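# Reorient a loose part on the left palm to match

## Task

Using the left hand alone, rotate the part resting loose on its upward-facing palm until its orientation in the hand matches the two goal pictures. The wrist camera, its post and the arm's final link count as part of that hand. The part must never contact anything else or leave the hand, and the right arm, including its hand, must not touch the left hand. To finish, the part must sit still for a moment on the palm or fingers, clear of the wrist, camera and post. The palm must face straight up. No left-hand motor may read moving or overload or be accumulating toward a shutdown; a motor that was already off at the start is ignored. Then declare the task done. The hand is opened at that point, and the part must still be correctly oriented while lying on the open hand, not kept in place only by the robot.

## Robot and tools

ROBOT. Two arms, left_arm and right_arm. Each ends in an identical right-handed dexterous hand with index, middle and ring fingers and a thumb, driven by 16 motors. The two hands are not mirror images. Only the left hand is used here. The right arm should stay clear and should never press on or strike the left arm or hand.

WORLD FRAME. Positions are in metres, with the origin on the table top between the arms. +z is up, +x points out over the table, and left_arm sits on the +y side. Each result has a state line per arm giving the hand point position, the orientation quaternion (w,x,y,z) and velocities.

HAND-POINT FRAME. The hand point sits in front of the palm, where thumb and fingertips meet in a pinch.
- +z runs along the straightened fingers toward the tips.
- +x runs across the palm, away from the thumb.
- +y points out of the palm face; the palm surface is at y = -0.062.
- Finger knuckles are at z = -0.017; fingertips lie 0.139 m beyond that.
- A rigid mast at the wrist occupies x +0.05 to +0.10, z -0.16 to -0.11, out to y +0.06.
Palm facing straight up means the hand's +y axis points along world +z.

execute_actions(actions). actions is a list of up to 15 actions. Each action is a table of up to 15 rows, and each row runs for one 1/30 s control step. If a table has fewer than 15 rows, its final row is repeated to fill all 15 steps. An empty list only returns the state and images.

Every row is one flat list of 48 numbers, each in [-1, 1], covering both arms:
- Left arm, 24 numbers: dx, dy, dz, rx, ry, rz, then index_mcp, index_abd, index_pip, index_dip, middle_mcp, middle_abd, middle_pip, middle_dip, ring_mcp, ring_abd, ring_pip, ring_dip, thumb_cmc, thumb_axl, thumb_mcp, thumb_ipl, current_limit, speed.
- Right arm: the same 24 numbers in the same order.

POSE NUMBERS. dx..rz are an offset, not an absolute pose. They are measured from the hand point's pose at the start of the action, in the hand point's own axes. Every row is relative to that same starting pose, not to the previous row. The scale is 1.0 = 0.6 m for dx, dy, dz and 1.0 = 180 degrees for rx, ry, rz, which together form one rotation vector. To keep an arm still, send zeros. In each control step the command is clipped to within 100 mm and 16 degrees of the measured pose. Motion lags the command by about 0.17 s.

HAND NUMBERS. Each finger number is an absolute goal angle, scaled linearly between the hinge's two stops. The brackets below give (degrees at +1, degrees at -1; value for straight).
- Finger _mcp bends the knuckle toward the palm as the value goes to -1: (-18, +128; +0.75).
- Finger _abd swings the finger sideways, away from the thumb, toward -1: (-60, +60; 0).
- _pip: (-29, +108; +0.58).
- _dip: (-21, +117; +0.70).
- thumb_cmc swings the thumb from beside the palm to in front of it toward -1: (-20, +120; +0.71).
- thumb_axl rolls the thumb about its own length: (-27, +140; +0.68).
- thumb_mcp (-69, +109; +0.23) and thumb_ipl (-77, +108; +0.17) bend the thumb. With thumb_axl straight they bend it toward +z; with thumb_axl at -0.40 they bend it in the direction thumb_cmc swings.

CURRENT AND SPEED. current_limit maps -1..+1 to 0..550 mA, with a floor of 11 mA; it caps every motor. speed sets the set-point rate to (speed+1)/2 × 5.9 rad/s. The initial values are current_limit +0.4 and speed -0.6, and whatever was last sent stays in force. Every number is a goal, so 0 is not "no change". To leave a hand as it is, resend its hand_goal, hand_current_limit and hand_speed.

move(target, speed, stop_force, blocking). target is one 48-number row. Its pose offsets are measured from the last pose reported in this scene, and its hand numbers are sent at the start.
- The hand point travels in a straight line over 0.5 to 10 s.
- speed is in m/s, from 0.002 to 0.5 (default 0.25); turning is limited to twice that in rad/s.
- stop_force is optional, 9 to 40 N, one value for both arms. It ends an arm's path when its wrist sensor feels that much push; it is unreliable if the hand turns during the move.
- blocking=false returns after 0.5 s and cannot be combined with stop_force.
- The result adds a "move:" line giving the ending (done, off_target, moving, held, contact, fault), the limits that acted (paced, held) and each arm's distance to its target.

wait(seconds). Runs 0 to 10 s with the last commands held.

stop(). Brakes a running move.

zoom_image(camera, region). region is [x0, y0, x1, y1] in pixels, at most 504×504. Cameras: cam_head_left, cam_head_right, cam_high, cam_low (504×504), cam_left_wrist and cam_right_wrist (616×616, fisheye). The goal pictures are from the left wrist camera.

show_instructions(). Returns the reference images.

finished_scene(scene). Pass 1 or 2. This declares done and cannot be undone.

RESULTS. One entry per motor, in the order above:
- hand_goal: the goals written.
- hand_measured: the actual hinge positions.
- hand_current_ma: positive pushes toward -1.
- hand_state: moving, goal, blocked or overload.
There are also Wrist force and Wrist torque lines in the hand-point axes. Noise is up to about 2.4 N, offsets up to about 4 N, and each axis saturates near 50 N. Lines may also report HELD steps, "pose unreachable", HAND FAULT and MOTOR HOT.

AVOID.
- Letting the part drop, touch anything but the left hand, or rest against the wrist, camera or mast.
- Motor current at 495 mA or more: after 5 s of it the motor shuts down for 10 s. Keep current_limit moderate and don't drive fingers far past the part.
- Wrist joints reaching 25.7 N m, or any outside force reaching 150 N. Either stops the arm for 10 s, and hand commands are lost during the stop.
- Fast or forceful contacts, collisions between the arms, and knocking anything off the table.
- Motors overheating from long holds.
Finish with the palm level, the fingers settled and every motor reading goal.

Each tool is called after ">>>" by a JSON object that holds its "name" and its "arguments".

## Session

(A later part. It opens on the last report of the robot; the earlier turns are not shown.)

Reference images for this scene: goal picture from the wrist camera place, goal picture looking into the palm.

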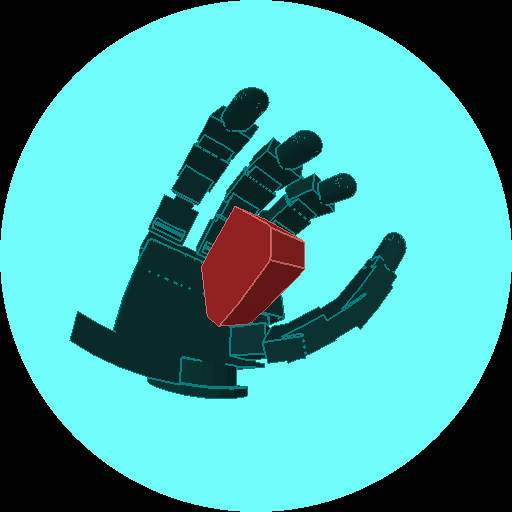

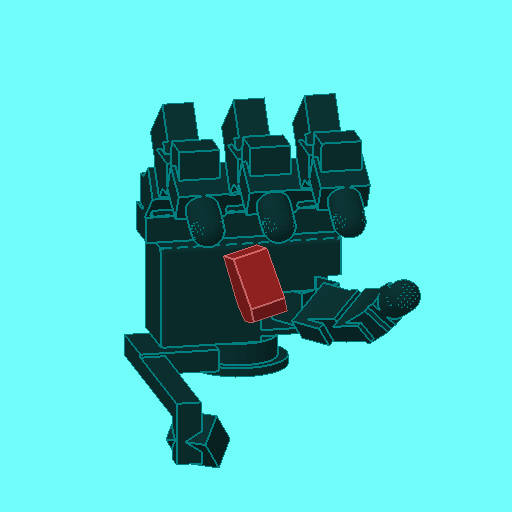

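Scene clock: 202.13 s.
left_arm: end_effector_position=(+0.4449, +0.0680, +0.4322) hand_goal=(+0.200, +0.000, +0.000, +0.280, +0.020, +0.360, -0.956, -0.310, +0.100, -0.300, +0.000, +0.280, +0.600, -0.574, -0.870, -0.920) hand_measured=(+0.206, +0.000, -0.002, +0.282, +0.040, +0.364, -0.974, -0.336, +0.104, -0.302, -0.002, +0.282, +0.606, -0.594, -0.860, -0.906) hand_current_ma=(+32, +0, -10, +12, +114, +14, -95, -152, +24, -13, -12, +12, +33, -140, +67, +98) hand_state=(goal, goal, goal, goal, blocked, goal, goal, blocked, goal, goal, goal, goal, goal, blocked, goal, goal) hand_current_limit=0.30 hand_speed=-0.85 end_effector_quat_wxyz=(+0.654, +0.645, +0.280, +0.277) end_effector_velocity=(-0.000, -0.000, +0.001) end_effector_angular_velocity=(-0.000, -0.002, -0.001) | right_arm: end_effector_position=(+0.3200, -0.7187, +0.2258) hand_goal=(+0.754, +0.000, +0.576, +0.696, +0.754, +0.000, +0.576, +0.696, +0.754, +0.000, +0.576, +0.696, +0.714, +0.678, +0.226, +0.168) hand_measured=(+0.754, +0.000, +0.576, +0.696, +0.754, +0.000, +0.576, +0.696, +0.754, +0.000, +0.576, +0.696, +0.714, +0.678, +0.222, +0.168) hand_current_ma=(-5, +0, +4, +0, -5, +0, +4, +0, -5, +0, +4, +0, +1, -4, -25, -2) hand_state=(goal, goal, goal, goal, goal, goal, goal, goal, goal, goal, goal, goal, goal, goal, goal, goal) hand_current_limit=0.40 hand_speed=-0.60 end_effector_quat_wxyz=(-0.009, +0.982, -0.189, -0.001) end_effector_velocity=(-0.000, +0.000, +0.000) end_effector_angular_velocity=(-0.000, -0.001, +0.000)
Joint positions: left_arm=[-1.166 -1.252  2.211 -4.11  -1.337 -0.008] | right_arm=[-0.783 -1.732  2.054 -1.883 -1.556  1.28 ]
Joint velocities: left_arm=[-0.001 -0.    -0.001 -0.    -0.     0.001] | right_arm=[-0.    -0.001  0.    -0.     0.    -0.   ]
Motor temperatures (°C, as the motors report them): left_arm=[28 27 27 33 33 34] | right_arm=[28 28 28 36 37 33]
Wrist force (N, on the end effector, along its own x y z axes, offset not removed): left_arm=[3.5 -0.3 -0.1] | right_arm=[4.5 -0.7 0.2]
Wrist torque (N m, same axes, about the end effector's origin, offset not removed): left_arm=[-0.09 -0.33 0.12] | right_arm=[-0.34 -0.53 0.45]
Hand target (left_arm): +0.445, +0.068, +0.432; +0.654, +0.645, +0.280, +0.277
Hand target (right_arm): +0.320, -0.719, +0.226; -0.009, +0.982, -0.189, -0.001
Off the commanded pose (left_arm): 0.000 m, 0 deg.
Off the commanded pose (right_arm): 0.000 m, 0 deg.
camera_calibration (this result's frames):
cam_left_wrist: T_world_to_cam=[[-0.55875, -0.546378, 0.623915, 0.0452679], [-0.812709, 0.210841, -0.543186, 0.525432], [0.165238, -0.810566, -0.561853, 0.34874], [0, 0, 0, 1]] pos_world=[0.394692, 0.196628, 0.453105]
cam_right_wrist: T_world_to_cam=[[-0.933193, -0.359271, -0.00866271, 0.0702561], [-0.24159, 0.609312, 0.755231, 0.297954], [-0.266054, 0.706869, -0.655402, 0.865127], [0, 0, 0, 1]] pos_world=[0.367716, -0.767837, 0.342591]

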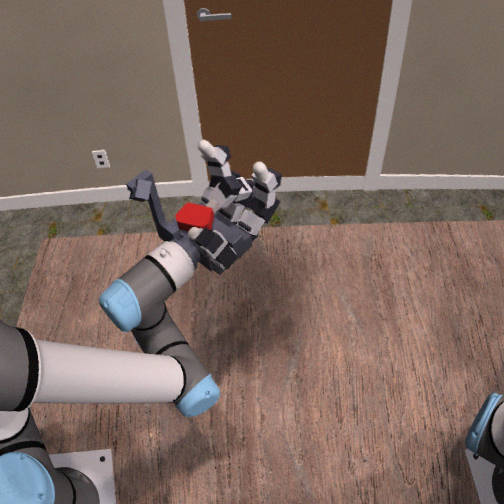

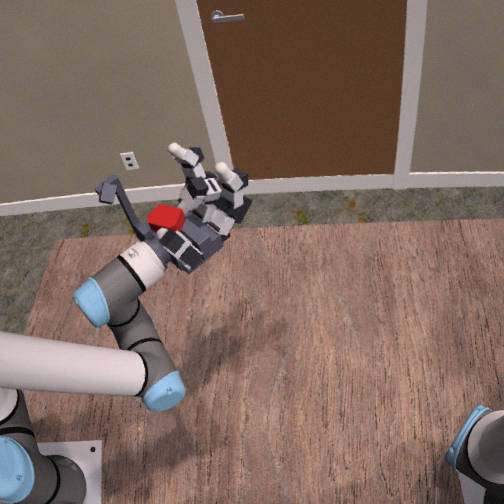

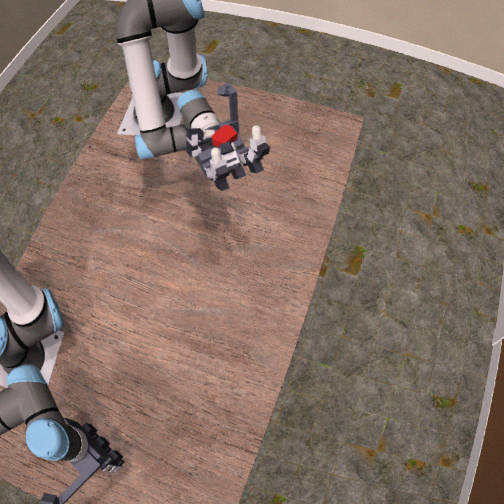

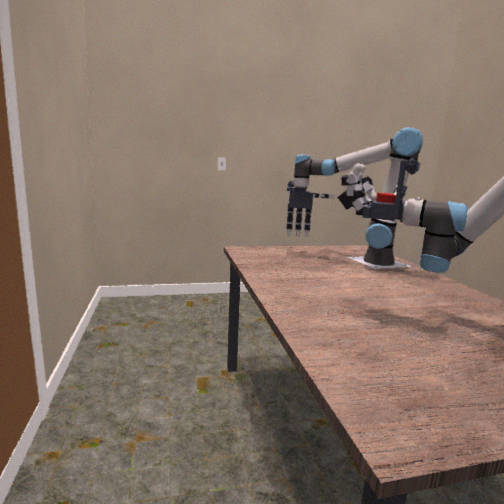

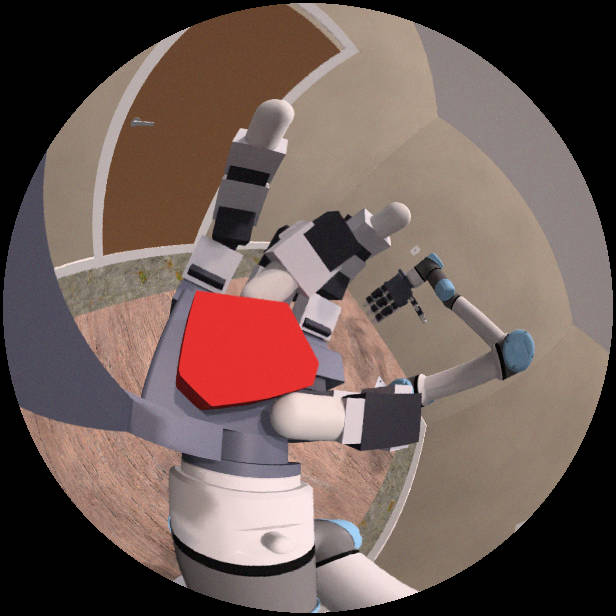

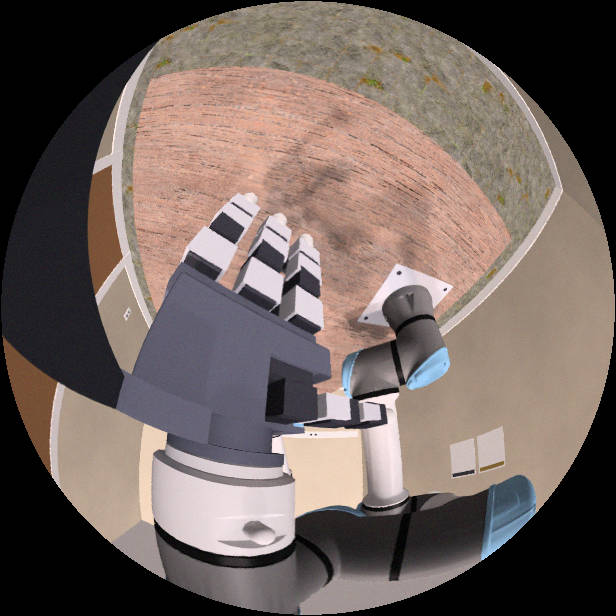

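>>> {"name": "execute_actions", "arguments": {"actions": [[[0,0,0,0,0,0, 0.2,0,0,0.28, 0.15,0.35,-0.956,-0.33, 0.1,-0.3,0,0.28, 0.60,-0.69,-0.870,-0.920, 0.3,-0.5, 0,0,0,0,0,0, 0.754,0,0.576,0.696,0.754,0,0.576,0.696,0.754,0,0.576,0.696,0.714,0.678,0.226,0.168,0.4,-0.6],[0,0,0,0,0,0, 0.2,0,0,0.28, 0.15,0.35,-0.956,-0.33, 0.1,-0.3,0,0.28, 0.60,-0.69,-0.870,-0.920, 0.3,-0.5, 0,0,0,0,0,0, 0.754,0,0.576,0.696,0.754,0,0.576,0.696,0.754,0,0.576,0.696,0.714,0.678,0.226,0.168,0.4,-0.6],[0,0,0,0,0,0, 0.2,0,0,0.28, 0.15,0.35,-0.956,-0.33, 0.1,-0.3,0,0.28, 0.60,-0.69,-0.870,-0.920, 0.3,-0.5, 0,0,0,0,0,0, 0.754,0,0.576,0.696,0.754,0,0.576,0.696,0.754,0,0.576,0.696,0.714,0.678,0.226,0.168,0.4,-0.6],[0,0,0,0,0,0, 0.2,0,0,0.28, 0.15,0.34,-0.94,-0.272, 0.1,-0.3,0,0.28, 0.66,-0.69,-0.891,-0.96, 0.3,-0.5, 0,0,0,0,0,0, 0.754,0,0.576,0.696,0.754,0,0.576,0.696,0.754,0,0.576,0.696,0.714,0.678,0.226,0.168,0.4,-0.6],[0,0,0,0,0,0, 0.2,0,0,0.28, 0.15,0.34,-0.94,-0.272, 0.1,-0.3,0,0.28, 0.66,-0.69,-0.891,-0.96, 0.3,-0.5, 0,0,0,0,0,0, 0.754,0,0.576,0.696,0.754,0,0.576,0.696,0.754,0,0.576,0.696,0.714,0.678,0.226,0.168,0.4,-0.6],[0,0,0,0,0,0, 0.2,0,0,0.28, 0.15,0.34,-0.94,-0.272, 0.1,-0.3,0,0.28, 0.66,-0.69,-0.891,-0.96, 0.3,-0.5, 0,0,0,0,0,0, 0.754,0,0.576,0.696,0.754,0,0.576,0.696,0.754,0,0.576,0.696,0.714,0.678,0.226,0.168,0.4,-0.6],[0,0,0,0,0,0, 0.2,0,0,0.28, 0.15,0.34,-0.94,-0.272, 0.1,-0.3,0,0.28, 0.66,-0.60,-0.891,-0.96, 0.3,-0.5, 0,0,0,0,0,0, 0.754,0,0.576,0.696,0.754,0,0.576,0.696,0.754,0,0.576,0.696,0.714,0.678,0.226,0.168,0.4,-0.6],[0,0,0,0,0,0, 0.2,0,0,0.28, 0.15,0.34,-0.94,-0.272, 0.1,-0.3,0,0.28, 0.66,-0.60,-0.891,-0.96, 0.3,-0.5, 0,0,0,0,0,0, 0.754,0,0.576,0.696,0.754,0,0.576,0.696,0.754,0,0.576,0.696,0.714,0.678,0.226,0.168,0.4,-0.6],[0,0,0,0,0,0, 0.2,0,0,0.28, 0.075,0.34,-0.94,-0.272, 0.1,-0.3,0,0.28, 0.66,-0.563,-0.891,-0.96, 0.3,-0.6, 0,0,0,0,0,0, 0.754,0,0.576,0.696,0.754,0,0.576,0.696,0.754,0,0.576,0.696,0.714,0.678,0.226,0.168,0.4,-0.6]]]}}

>>> {"name": "wait", "arguments": {"seconds": 0.2}}

>>> {"name": "zoom_image", "arguments": {"camera": "cam_left_wrist", "region": [160, 230, 400, 470]}}

Scene clock: 252.17 s.
left_arm: end_effector_position=(+0.4449, +0.0680, +0.4322) hand_goal=(+0.200, +0.000, +0.000, +0.280, +0.076, +0.340, -0.940, -0.272, +0.100, -0.300, +0.000, +0.280, +0.660, -0.562, -0.890, -0.960) hand_measured=(+0.206, +0.000, -0.002, +0.282, +0.118, +0.352, -0.944, -0.280, +0.104, -0.302, -0.002, +0.282, +0.664, -0.590, -0.884, -0.956) hand_current_ma=(+32, +0, -10, +12, +231, +56, -20, -41, +24, -13, -12, +12, +19, -189, +43, +23) hand_state=(goal, goal, goal, goal, blocked, moving, goal, goal, goal, goal, goal, goal, goal, blocked, goal, goal) hand_current_limit=0.30 hand_speed=-0.60 end_effector_quat_wxyz=(+0.654, +0.645, +0.280, +0.277) end_effector_velocity=(+0.000, +0.000, -0.001) end_effector_angular_velocity=(+0.001, +0.001, +0.000) | right_arm: end_effector_position=(+0.3200, -0.7187, +0.2258) hand_goal=(+0.754, +0.000, +0.576, +0.696, +0.754, +0.000, +0.576, +0.696, +0.754, +0.000, +0.576, +0.696, +0.714, +0.678, +0.226, +0.168) hand_measured=(+0.754, +0.000, +0.576, +0.696, +0.754, +0.000, +0.576, +0.696, +0.754, +0.000, +0.576, +0.696, +0.714, +0.678, +0.222, +0.168) hand_current_ma=(-5, +0, +4, +0, -5, +0, +4, +0, -5, +0, +4, +0, +1, -4, -25, -2) hand_state=(goal, goal, goal, goal, goal, goal, goal, goal, goal, goal, goal, goal, goal, goal, goal, goal) hand_current_limit=0.40 hand_speed=-0.60 end_effector_quat_wxyz=(-0.009, +0.982, -0.189, -0.001) end_effector_velocity=(-0.000, -0.000, +0.000) end_effector_angular_velocity=(-0.001, +0.001, +0.000)
Joint positions: left_arm=[-1.166 -1.252  2.211 -4.11  -1.337 -0.008] | right_arm=[-0.783 -1.732  2.054 -1.883 -1.556  1.28 ]
Joint velocities: left_arm=[ 0.     0.     0.001  0.    -0.    -0.   ] | right_arm=[ 0.     0.    -0.     0.    -0.002  0.   ]
Motor temperatures (°C, as the motors report them): left_arm=[28 27 27 33 33 34] | right_arm=[28 28 28 36 37 33]
Wrist force (N, on the end effector, along its own x y z axes, offset not removed): left_arm=[2.0 -0.8 1.3] | right_arm=[4.2 0.1 0.6]
Wrist torque (N m, same axes, about the end effector's origin, offset not removed): left_arm=[-0.38 -0.16 0.04] | right_arm=[-0.22 -0.57 0.44]
Hand target (left_arm): +0.445, +0.068, +0.432; +0.654, +0.645, +0.280, +0.277
Hand target (right_arm): +0.320, -0.719, +0.226; -0.009, +0.982, -0.189, -0.001
Off the commanded pose (left_arm): 0.000 m, 0 deg.
Off the commanded pose (right_arm): 0.000 m, 0 deg.
Step readings (end_effector_position):
0: left_arm (+0.4449, +0.0680, +0.4322) | right_arm (+0.3200, -0.7187, +0.2258)
1: left_arm (+0.4449, +0.0680, +0.4322) | right_arm (+0.3200, -0.7187, +0.2258)
2: left_arm (+0.4449, +0.0680, +0.4322) | right_arm (+0.3200, -0.7187, +0.2258)
4: left_arm (+0.4449, +0.0680, +0.4322) | right_arm (+0.3200, -0.7187, +0.2258)
8: left_arm (+0.4449, +0.0680, +0.4322) | right_arm (+0.3200, -0.7187, +0.2258)
15: end_effector_position above
camera_calibration (this result's frames):
cam_left_wrist: T_world_to_cam=[[-0.55875, -0.546377, 0.623915, 0.0452679], [-0.812708, 0.210841, -0.543186, 0.525432], [0.165238, -0.810566, -0.561853, 0.34874], [0, 0, 0, 1]] pos_world=[0.394692, 0.196628, 0.453105]
cam_right_wrist: T_world_to_cam=[[-0.933193, -0.359271, -0.00866272, 0.0702559], [-0.24159, 0.609311, 0.755231, 0.297953], [-0.266054, 0.706869, -0.655402, 0.865127], [0, 0, 0, 1]] pos_world=[0.367716, -0.767837, 0.342591]

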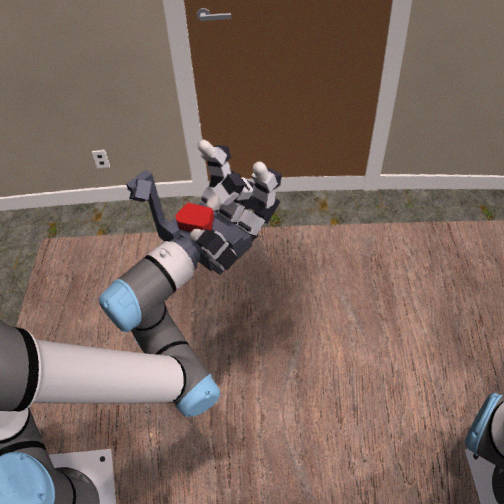

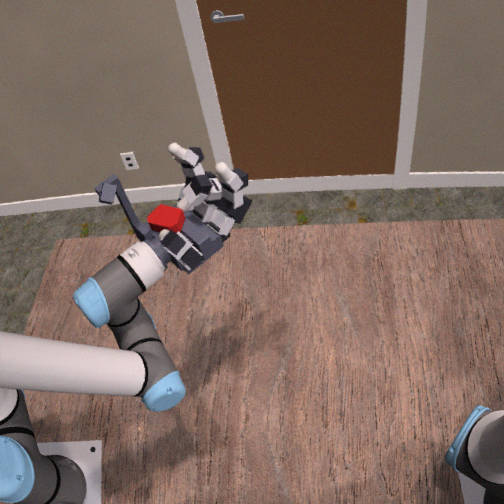

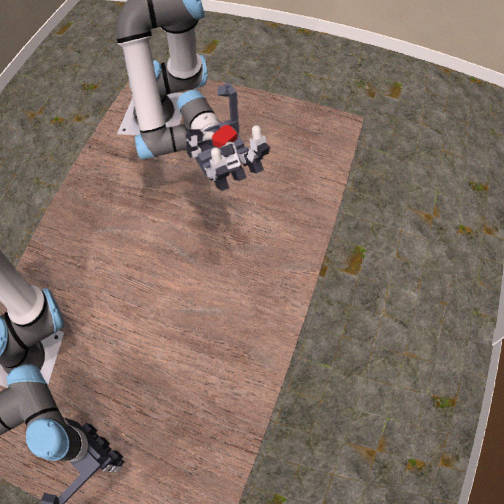

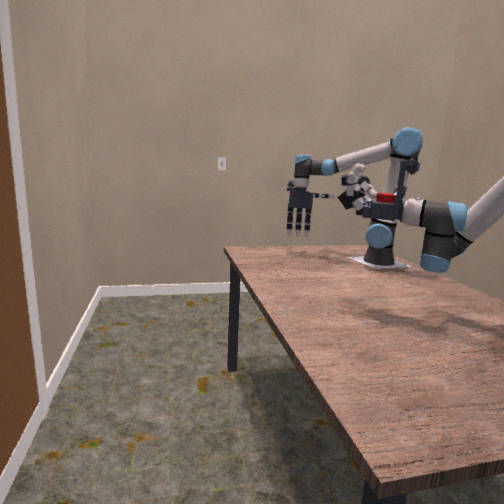

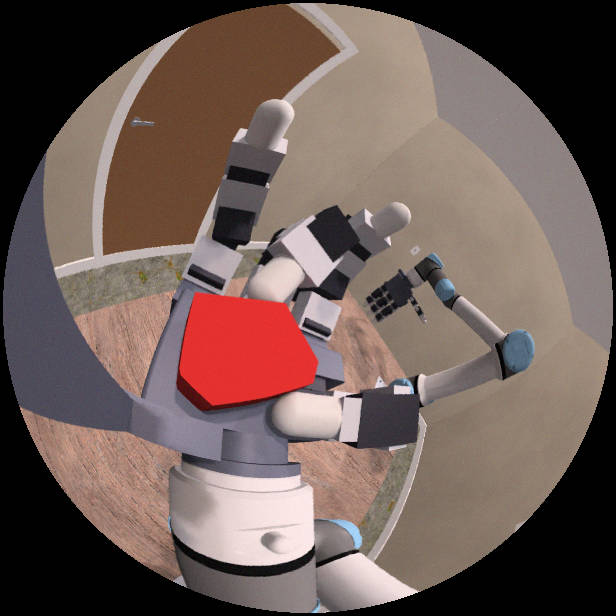

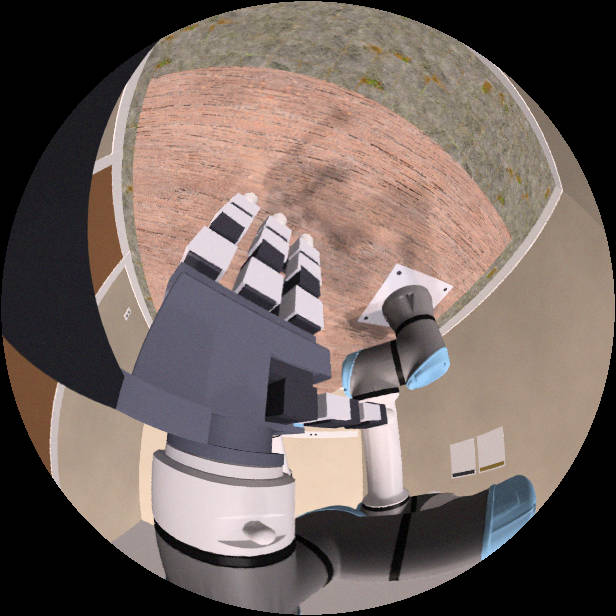

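Scene clock: 252.37 s.
left_arm: end_effector_position=(+0.4449, +0.0680, +0.4322) hand_goal=(+0.200, +0.000, +0.000, +0.280, +0.076, +0.340, -0.940, -0.272, +0.100, -0.300, +0.000, +0.280, +0.660, -0.562, -0.890, -0.960) hand_measured=(+0.206, +0.000, -0.002, +0.282, +0.118, +0.352, -0.944, -0.280, +0.104, -0.302, -0.002, +0.282, +0.664, -0.590, -0.884, -0.956) hand_current_ma=(+32, +0, -10, +12, +231, +55, -20, -41, +24, -13, -12, +12, +18, -188, +43, +23) hand_state=(goal, goal, goal, goal, blocked, goal, goal, goal, goal, goal, goal, goal, goal, blocked, goal, goal) hand_current_limit=0.30 hand_speed=-0.60 end_effector_quat_wxyz=(+0.654, +0.645, +0.280, +0.277) end_effector_velocity=(+0.000, -0.000, +0.000) end_effector_angular_velocity=(-0.000, +0.000, -0.000) | right_arm: end_effector_position=(+0.3200, -0.7187, +0.2258) hand_goal=(+0.754, +0.000, +0.576, +0.696, +0.754, +0.000, +0.576, +0.696, +0.754, +0.000, +0.576, +0.696, +0.714, +0.678, +0.226, +0.168) hand_measured=(+0.754, +0.000, +0.576, +0.696, +0.754, +0.000, +0.576, +0.696, +0.754, +0.000, +0.576, +0.696, +0.714, +0.678, +0.222, +0.168) hand_current_ma=(-5, +0, +4, +0, -5, +0, +4, +0, -5, +0, +4, +0, +1, -4, -25, -2) hand_state=(goal, goal, goal, goal, goal, goal, goal, goal, goal, goal, goal, goal, goal, goal, goal, goal) hand_current_limit=0.40 hand_speed=-0.60 end_effector_quat_wxyz=(-0.009, +0.982, -0.189, -0.001) end_effector_velocity=(-0.000, -0.000, -0.000) end_effector_angular_velocity=(-0.000, +0.000, -0.000)
Joint positions: left_arm=[-1.166 -1.252  2.211 -4.11  -1.337 -0.008] | right_arm=[-0.783 -1.732  2.054 -1.883 -1.556  1.28 ]
Joint velocities: left_arm=[-0. -0. -0.  0. -0. -0.] | right_arm=[-0.     0.    -0.    -0.    -0.001  0.   ]
Motor temperatures (°C, as the motors report them): left_arm=[28 27 27 33 33 34] | right_arm=[28 28 28 36 37 33]
Wrist force (N, on the end effector, along its own x y z axes, offset not removed): left_arm=[2.5 -2.1 1.2] | right_arm=[2.7 1.0 2.8]
Wrist torque (N m, same axes, about the end effector's origin, offset not removed): left_arm=[-0.50 -0.22 -0.08] | right_arm=[-0.35 -0.40 0.27]
Hand target (left_arm): +0.445, +0.068, +0.432; +0.654, +0.645, +0.280, +0.277
Hand target (right_arm): +0.320, -0.719, +0.226; -0.009, +0.982, -0.189, -0.001
Off the commanded pose (left_arm): 0.000 m, 0 deg.
Off the commanded pose (right_arm): 0.000 m, 0 deg.
wait: 0.20 s; at rest by 0.17 s
camera_calibration (this result's frames):
cam_left_wrist: T_world_to_cam=[[-0.55875, -0.546377, 0.623915, 0.045268], [-0.812708, 0.210841, -0.543186, 0.525433], [0.165238, -0.810566, -0.561853, 0.34874], [0, 0, 0, 1]] pos_world=[0.394692, 0.196628, 0.453105]
cam_right_wrist: T_world_to_cam=[[-0.933193, -0.359271, -0.00866252, 0.0702559], [-0.24159, 0.609312, 0.755231, 0.297954], [-0.266054, 0.706869, -0.655402, 0.865127], [0, 0, 0, 1]] pos_world=[0.367716, -0.767837, 0.342591]

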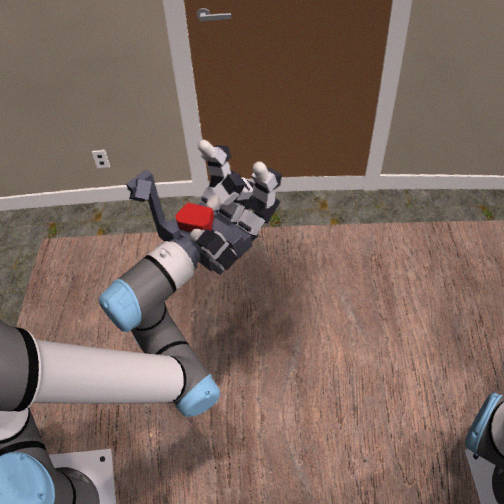

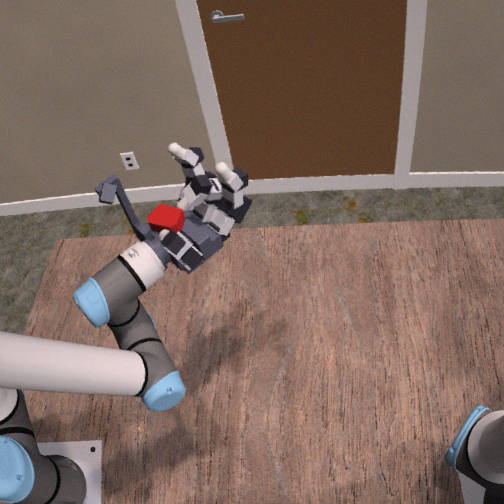

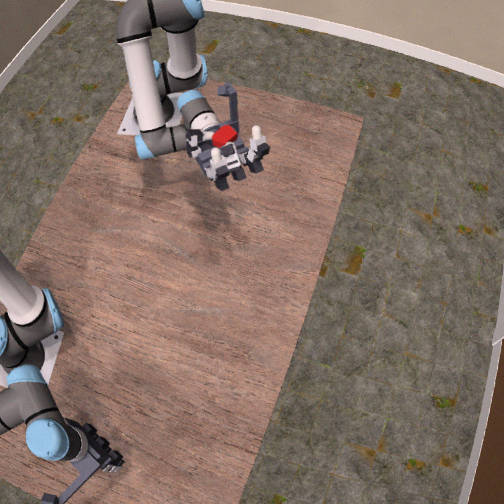

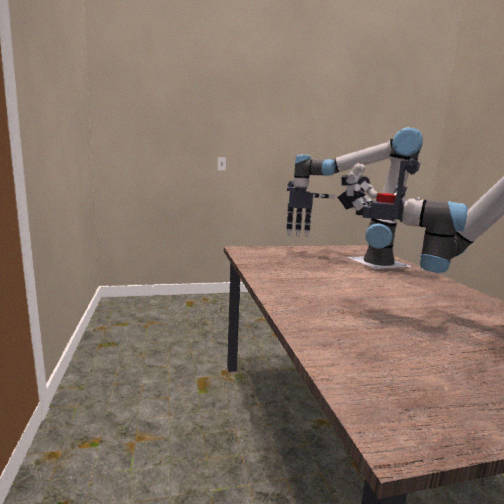

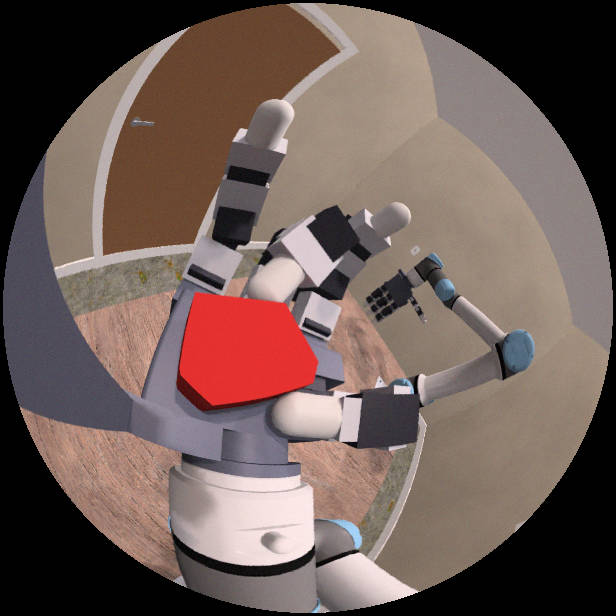

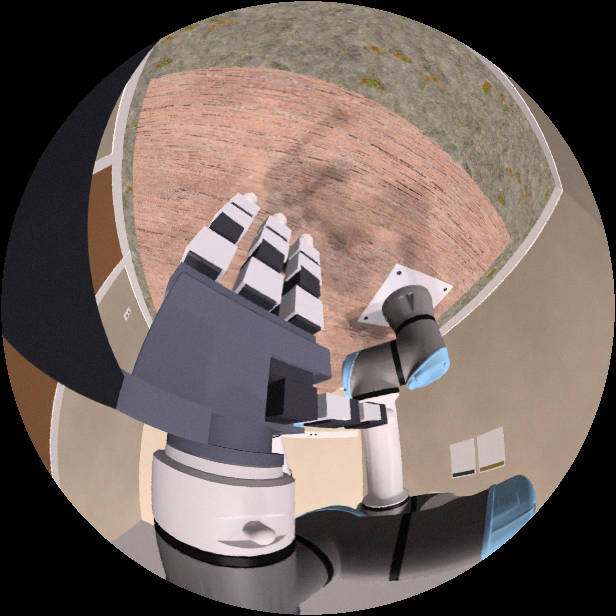

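Region (160, 230, 400, 470) of cam_left_wrist's 616x616 image, scaled by 2.100, with more detail than that image has.

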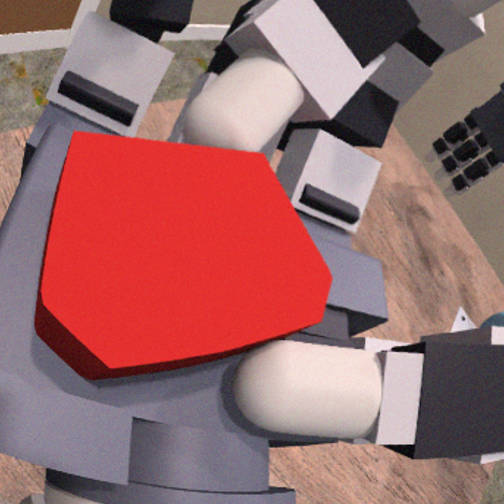

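>>> {"name": "execute_actions", "arguments": {"actions": [[[0,0,0,0,0,0, 0.2,0.2,0,0.28, 0.103,0.40,-0.883,-0.252, 0.1,-0.1,0,0.28, 0.493,-0.495,-0.763,-0.909, 0.3,-0.82, 0,0,0,0,0,0, 0.754,0,0.576,0.696,0.754,0,0.576,0.696,0.754,0,0.576,0.696,0.714,0.678,0.226,0.168,0.4,-0.6]],[[0,0,0,0,0,0, 0.2,0.38,0,0.28, 0.116,0.48,-0.851,-0.235, 0.1,-0.1,0,0.28, 0.321,-0.456,-0.618,-0.874, 0.3,-0.81, 0,0,0,0,0,0, 0.754,0,0.576,0.696,0.754,0,0.576,0.696,0.754,0,0.576,0.696,0.714,0.678,0.226,0.168,0.4,-0.6]]]}}

>>> {"name": "zoom_image", "arguments": {"camera": "cam_left_wrist", "region": [160, 210, 420, 470]}}

>>> {"name": "zoom_image", "arguments": {"camera": "cam_low", "region": [330, 150, 430, 240]}}

Scene clock: 285.60 s.
left_arm: end_effector_position=(+0.4449, +0.0680, +0.4322) hand_goal=(+0.200, +0.380, +0.000, +0.280, +0.116, +0.480, -0.850, -0.234, +0.100, -0.100, +0.000, +0.280, +0.322, -0.456, -0.618, -0.874) hand_measured=(+0.206, +0.378, -0.002, +0.282, +0.142, +0.492, -0.866, -0.258, +0.104, -0.104, -0.002, +0.282, +0.338, -0.498, -0.622, -0.884) hand_current_ma=(+32, -8, -10, +12, +146, +50, -79, -136, +24, -18, -12, +12, +74, -285, -11, -70) hand_state=(goal, goal, goal, goal, blocked, goal, goal, blocked, goal, goal, goal, goal, moving, blocked, moving, goal) hand_current_limit=0.30 hand_speed=-0.81 end_effector_quat_wxyz=(+0.654, +0.645, +0.280, +0.277) end_effector_velocity=(-0.000, +0.000, -0.001) end_effector_angular_velocity=(+0.002, +0.001, +0.000) | right_arm: end_effector_position=(+0.3200, -0.7187, +0.2258) hand_goal=(+0.754, +0.000, +0.576, +0.696, +0.754, +0.000, +0.576, +0.696, +0.754, +0.000, +0.576, +0.696, +0.714, +0.678, +0.226, +0.168) hand_measured=(+0.754, +0.000, +0.576, +0.696, +0.754, +0.000, +0.576, +0.696, +0.754, +0.000, +0.576, +0.696, +0.714, +0.678, +0.222, +0.168) hand_current_ma=(-5, +0, +4, +0, -5, +0, +4, +0, -5, +0, +4, +0, +1, -4, -25, -2) hand_state=(goal, goal, goal, goal, goal, goal, goal, goal, goal, goal, goal, goal, goal, goal, goal, goal) hand_current_limit=0.40 hand_speed=-0.60 end_effector_quat_wxyz=(-0.009, +0.982, -0.189, -0.001) end_effector_velocity=(-0.000, -0.000, +0.000) end_effector_angular_velocity=(-0.000, +0.000, -0.000)
Joint positions: left_arm=[-1.166 -1.252  2.211 -4.11  -1.337 -0.008] | right_arm=[-0.783 -1.732  2.054 -1.883 -1.556  1.28 ]
Joint velocities: left_arm=[ 0.    -0.     0.002  0.     0.     0.001] | right_arm=[-0. -0.  0.  0. -0.  0.]
Motor temperatures (°C, as the motors report them): left_arm=[28 27 27 33 33 34] | right_arm=[28 28 28 36 37 33]
Wrist force (N, on the end effector, along its own x y z axes, offset not removed): left_arm=[2.8 -1.1 0.5] | right_arm=[4.0 -0.2 1.3]
Wrist torque (N m, same axes, about the end effector's origin, offset not removed): left_arm=[-0.33 -0.31 0.02] | right_arm=[-0.27 -0.63 0.38]
Hand target (left_arm): +0.445, +0.068, +0.432; +0.654, +0.645, +0.280, +0.277
Hand target (right_arm): +0.320, -0.719, +0.226; -0.009, +0.982, -0.189, -0.001
Off the commanded pose (left_arm): 0.000 m, 0 deg.
Off the commanded pose (right_arm): 0.000 m, 0 deg.
Step readings (end_effector_position; steps 1 to 15: 1st action; 16 to 30: 2nd action):
0: left_arm (+0.4449, +0.0680, +0.4322) | right_arm (+0.3200, -0.7187, +0.2258)
1: left_arm (+0.4449, +0.0680, +0.4322) | right_arm (+0.3200, -0.7187, +0.2258)
2: left_arm (+0.4449, +0.0680, +0.4322) | right_arm (+0.3200, -0.7187, +0.2258)
4: left_arm (+0.4449, +0.0680, +0.4322) | right_arm (+0.3200, -0.7187, +0.2258)
8: left_arm (+0.4449, +0.0680, +0.4322) | right_arm (+0.3200, -0.7187, +0.2258)
15: left_arm (+0.4449, +0.0680, +0.4322) | right_arm (+0.3200, -0.7187, +0.2258)
16: left_arm (+0.4449, +0.0680, +0.4322) | right_arm (+0.3200, -0.7187, +0.2258)
17: left_arm (+0.4449, +0.0680, +0.4322) | right_arm (+0.3200, -0.7187, +0.2258)
19: left_arm (+0.4449, +0.0680, +0.4322) | right_arm (+0.3200, -0.7187, +0.2258)
23: left_arm (+0.4449, +0.0680, +0.4322) | right_arm (+0.3200, -0.7187, +0.2258)
30: end_effector_position above
camera_calibration (this result's frames):
cam_left_wrist: T_world_to_cam=[[-0.55875, -0.546377, 0.623915, 0.0452679], [-0.812708, 0.210841, -0.543186, 0.525432], [0.165238, -0.810566, -0.561853, 0.34874], [0, 0, 0, 1]] pos_world=[0.394692, 0.196628, 0.453105]
cam_right_wrist: T_world_to_cam=[[-0.933193, -0.359271, -0.00866263, 0.0702561], [-0.24159, 0.609311, 0.755231, 0.297953], [-0.266054, 0.706869, -0.655402, 0.865127], [0, 0, 0, 1]] pos_world=[0.367716, -0.767837, 0.342591]

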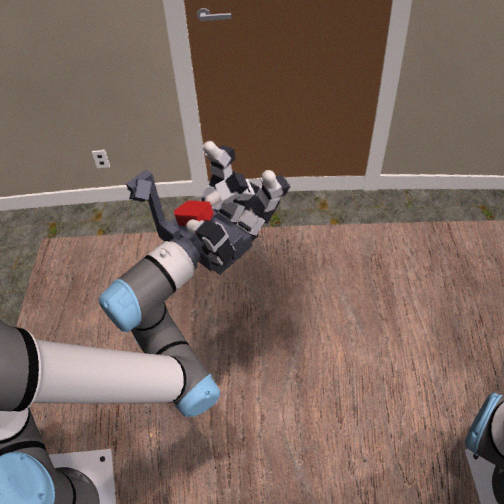

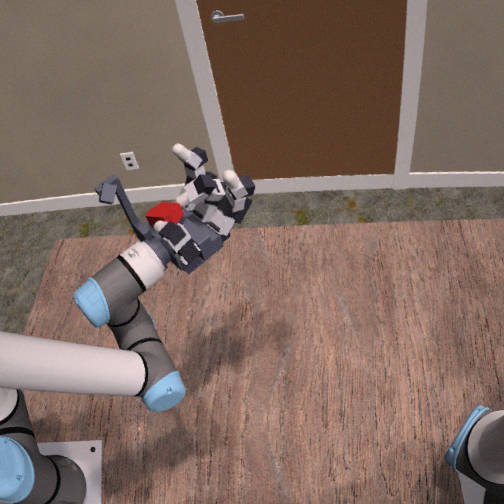

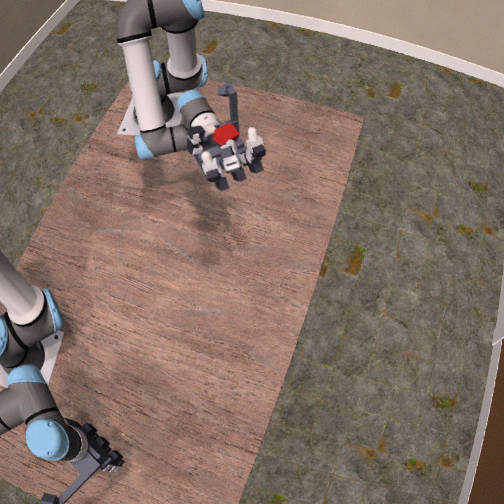

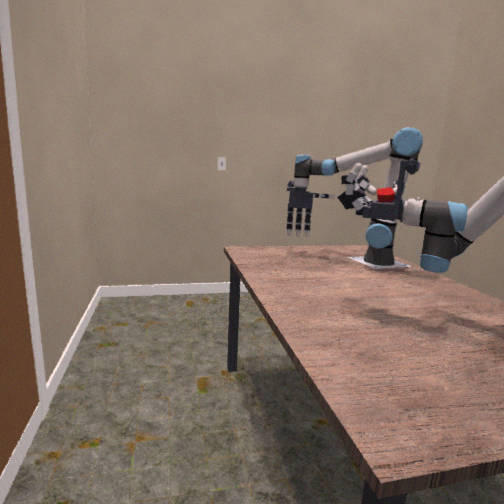

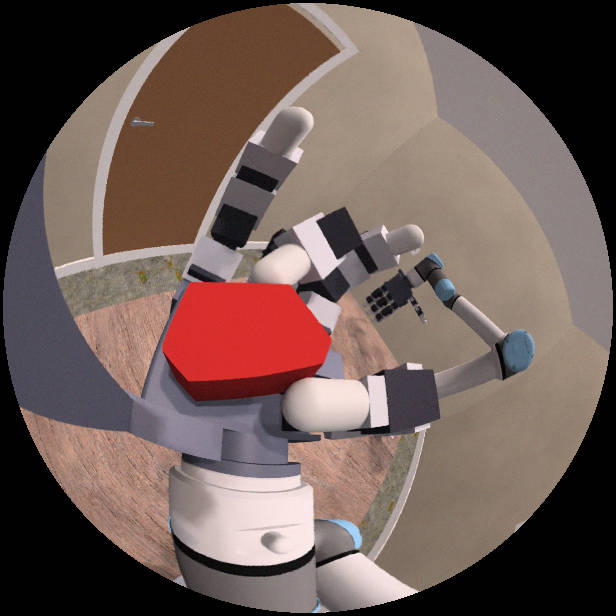

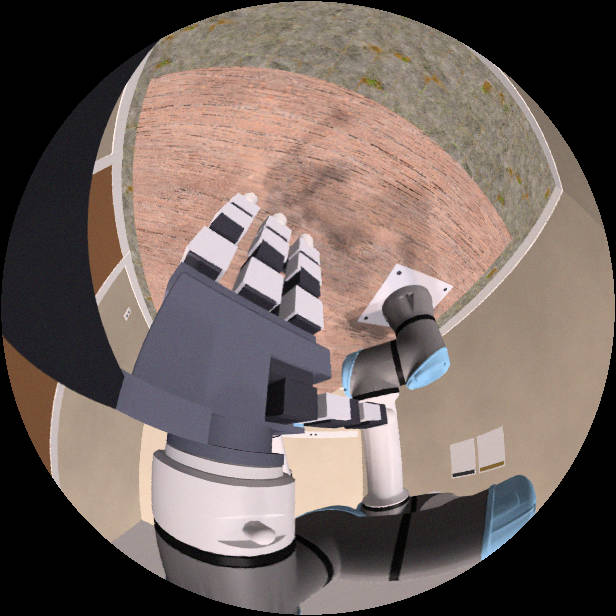

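Region (160, 210, 420, 470) of cam_left_wrist's 616x616 image, scaled by 1.938, with more detail than that image has.

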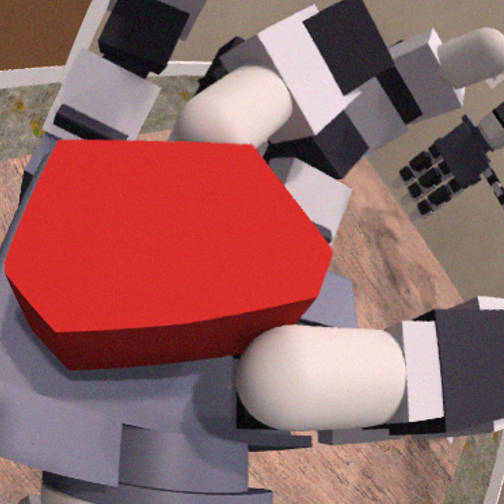

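Region (330, 150, 430, 240) of cam_low's 504x504 image, scaled by 5.040, with more detail than that image has; it fills the top 454 rows of this view, and the rest is white.

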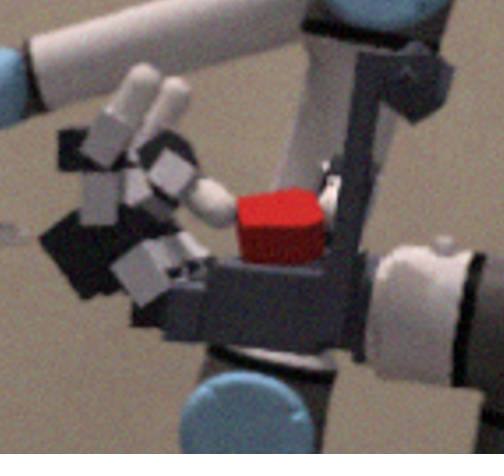

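>>> {"name": "zoom_image", "arguments": {"camera": "cam_head_left", "region": [160, 160, 260, 260]}}

>>> {"name": "zoom_image", "arguments": {"camera": "cam_high", "region": [185, 105, 265, 185]}}

Region (160, 160, 260, 260) of cam_head_left's 504x504 image, scaled by 5.040, with more detail than that image has.

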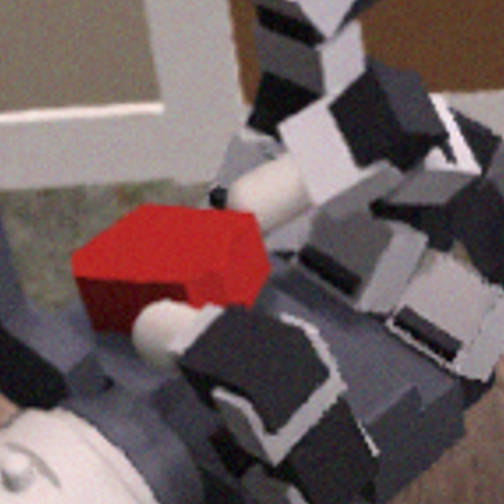

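Region (185, 105, 265, 185) of cam_high's 504x504 image, scaled by 6.300, with more detail than that image has.

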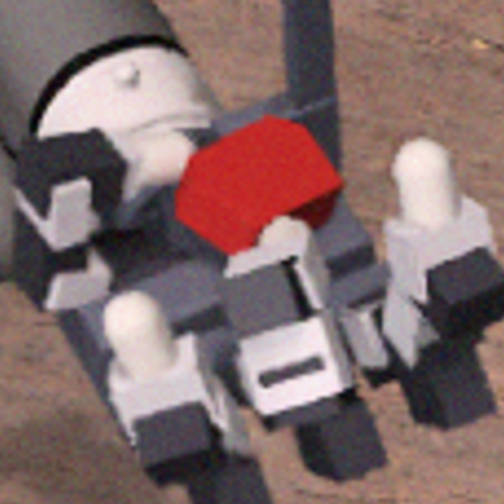

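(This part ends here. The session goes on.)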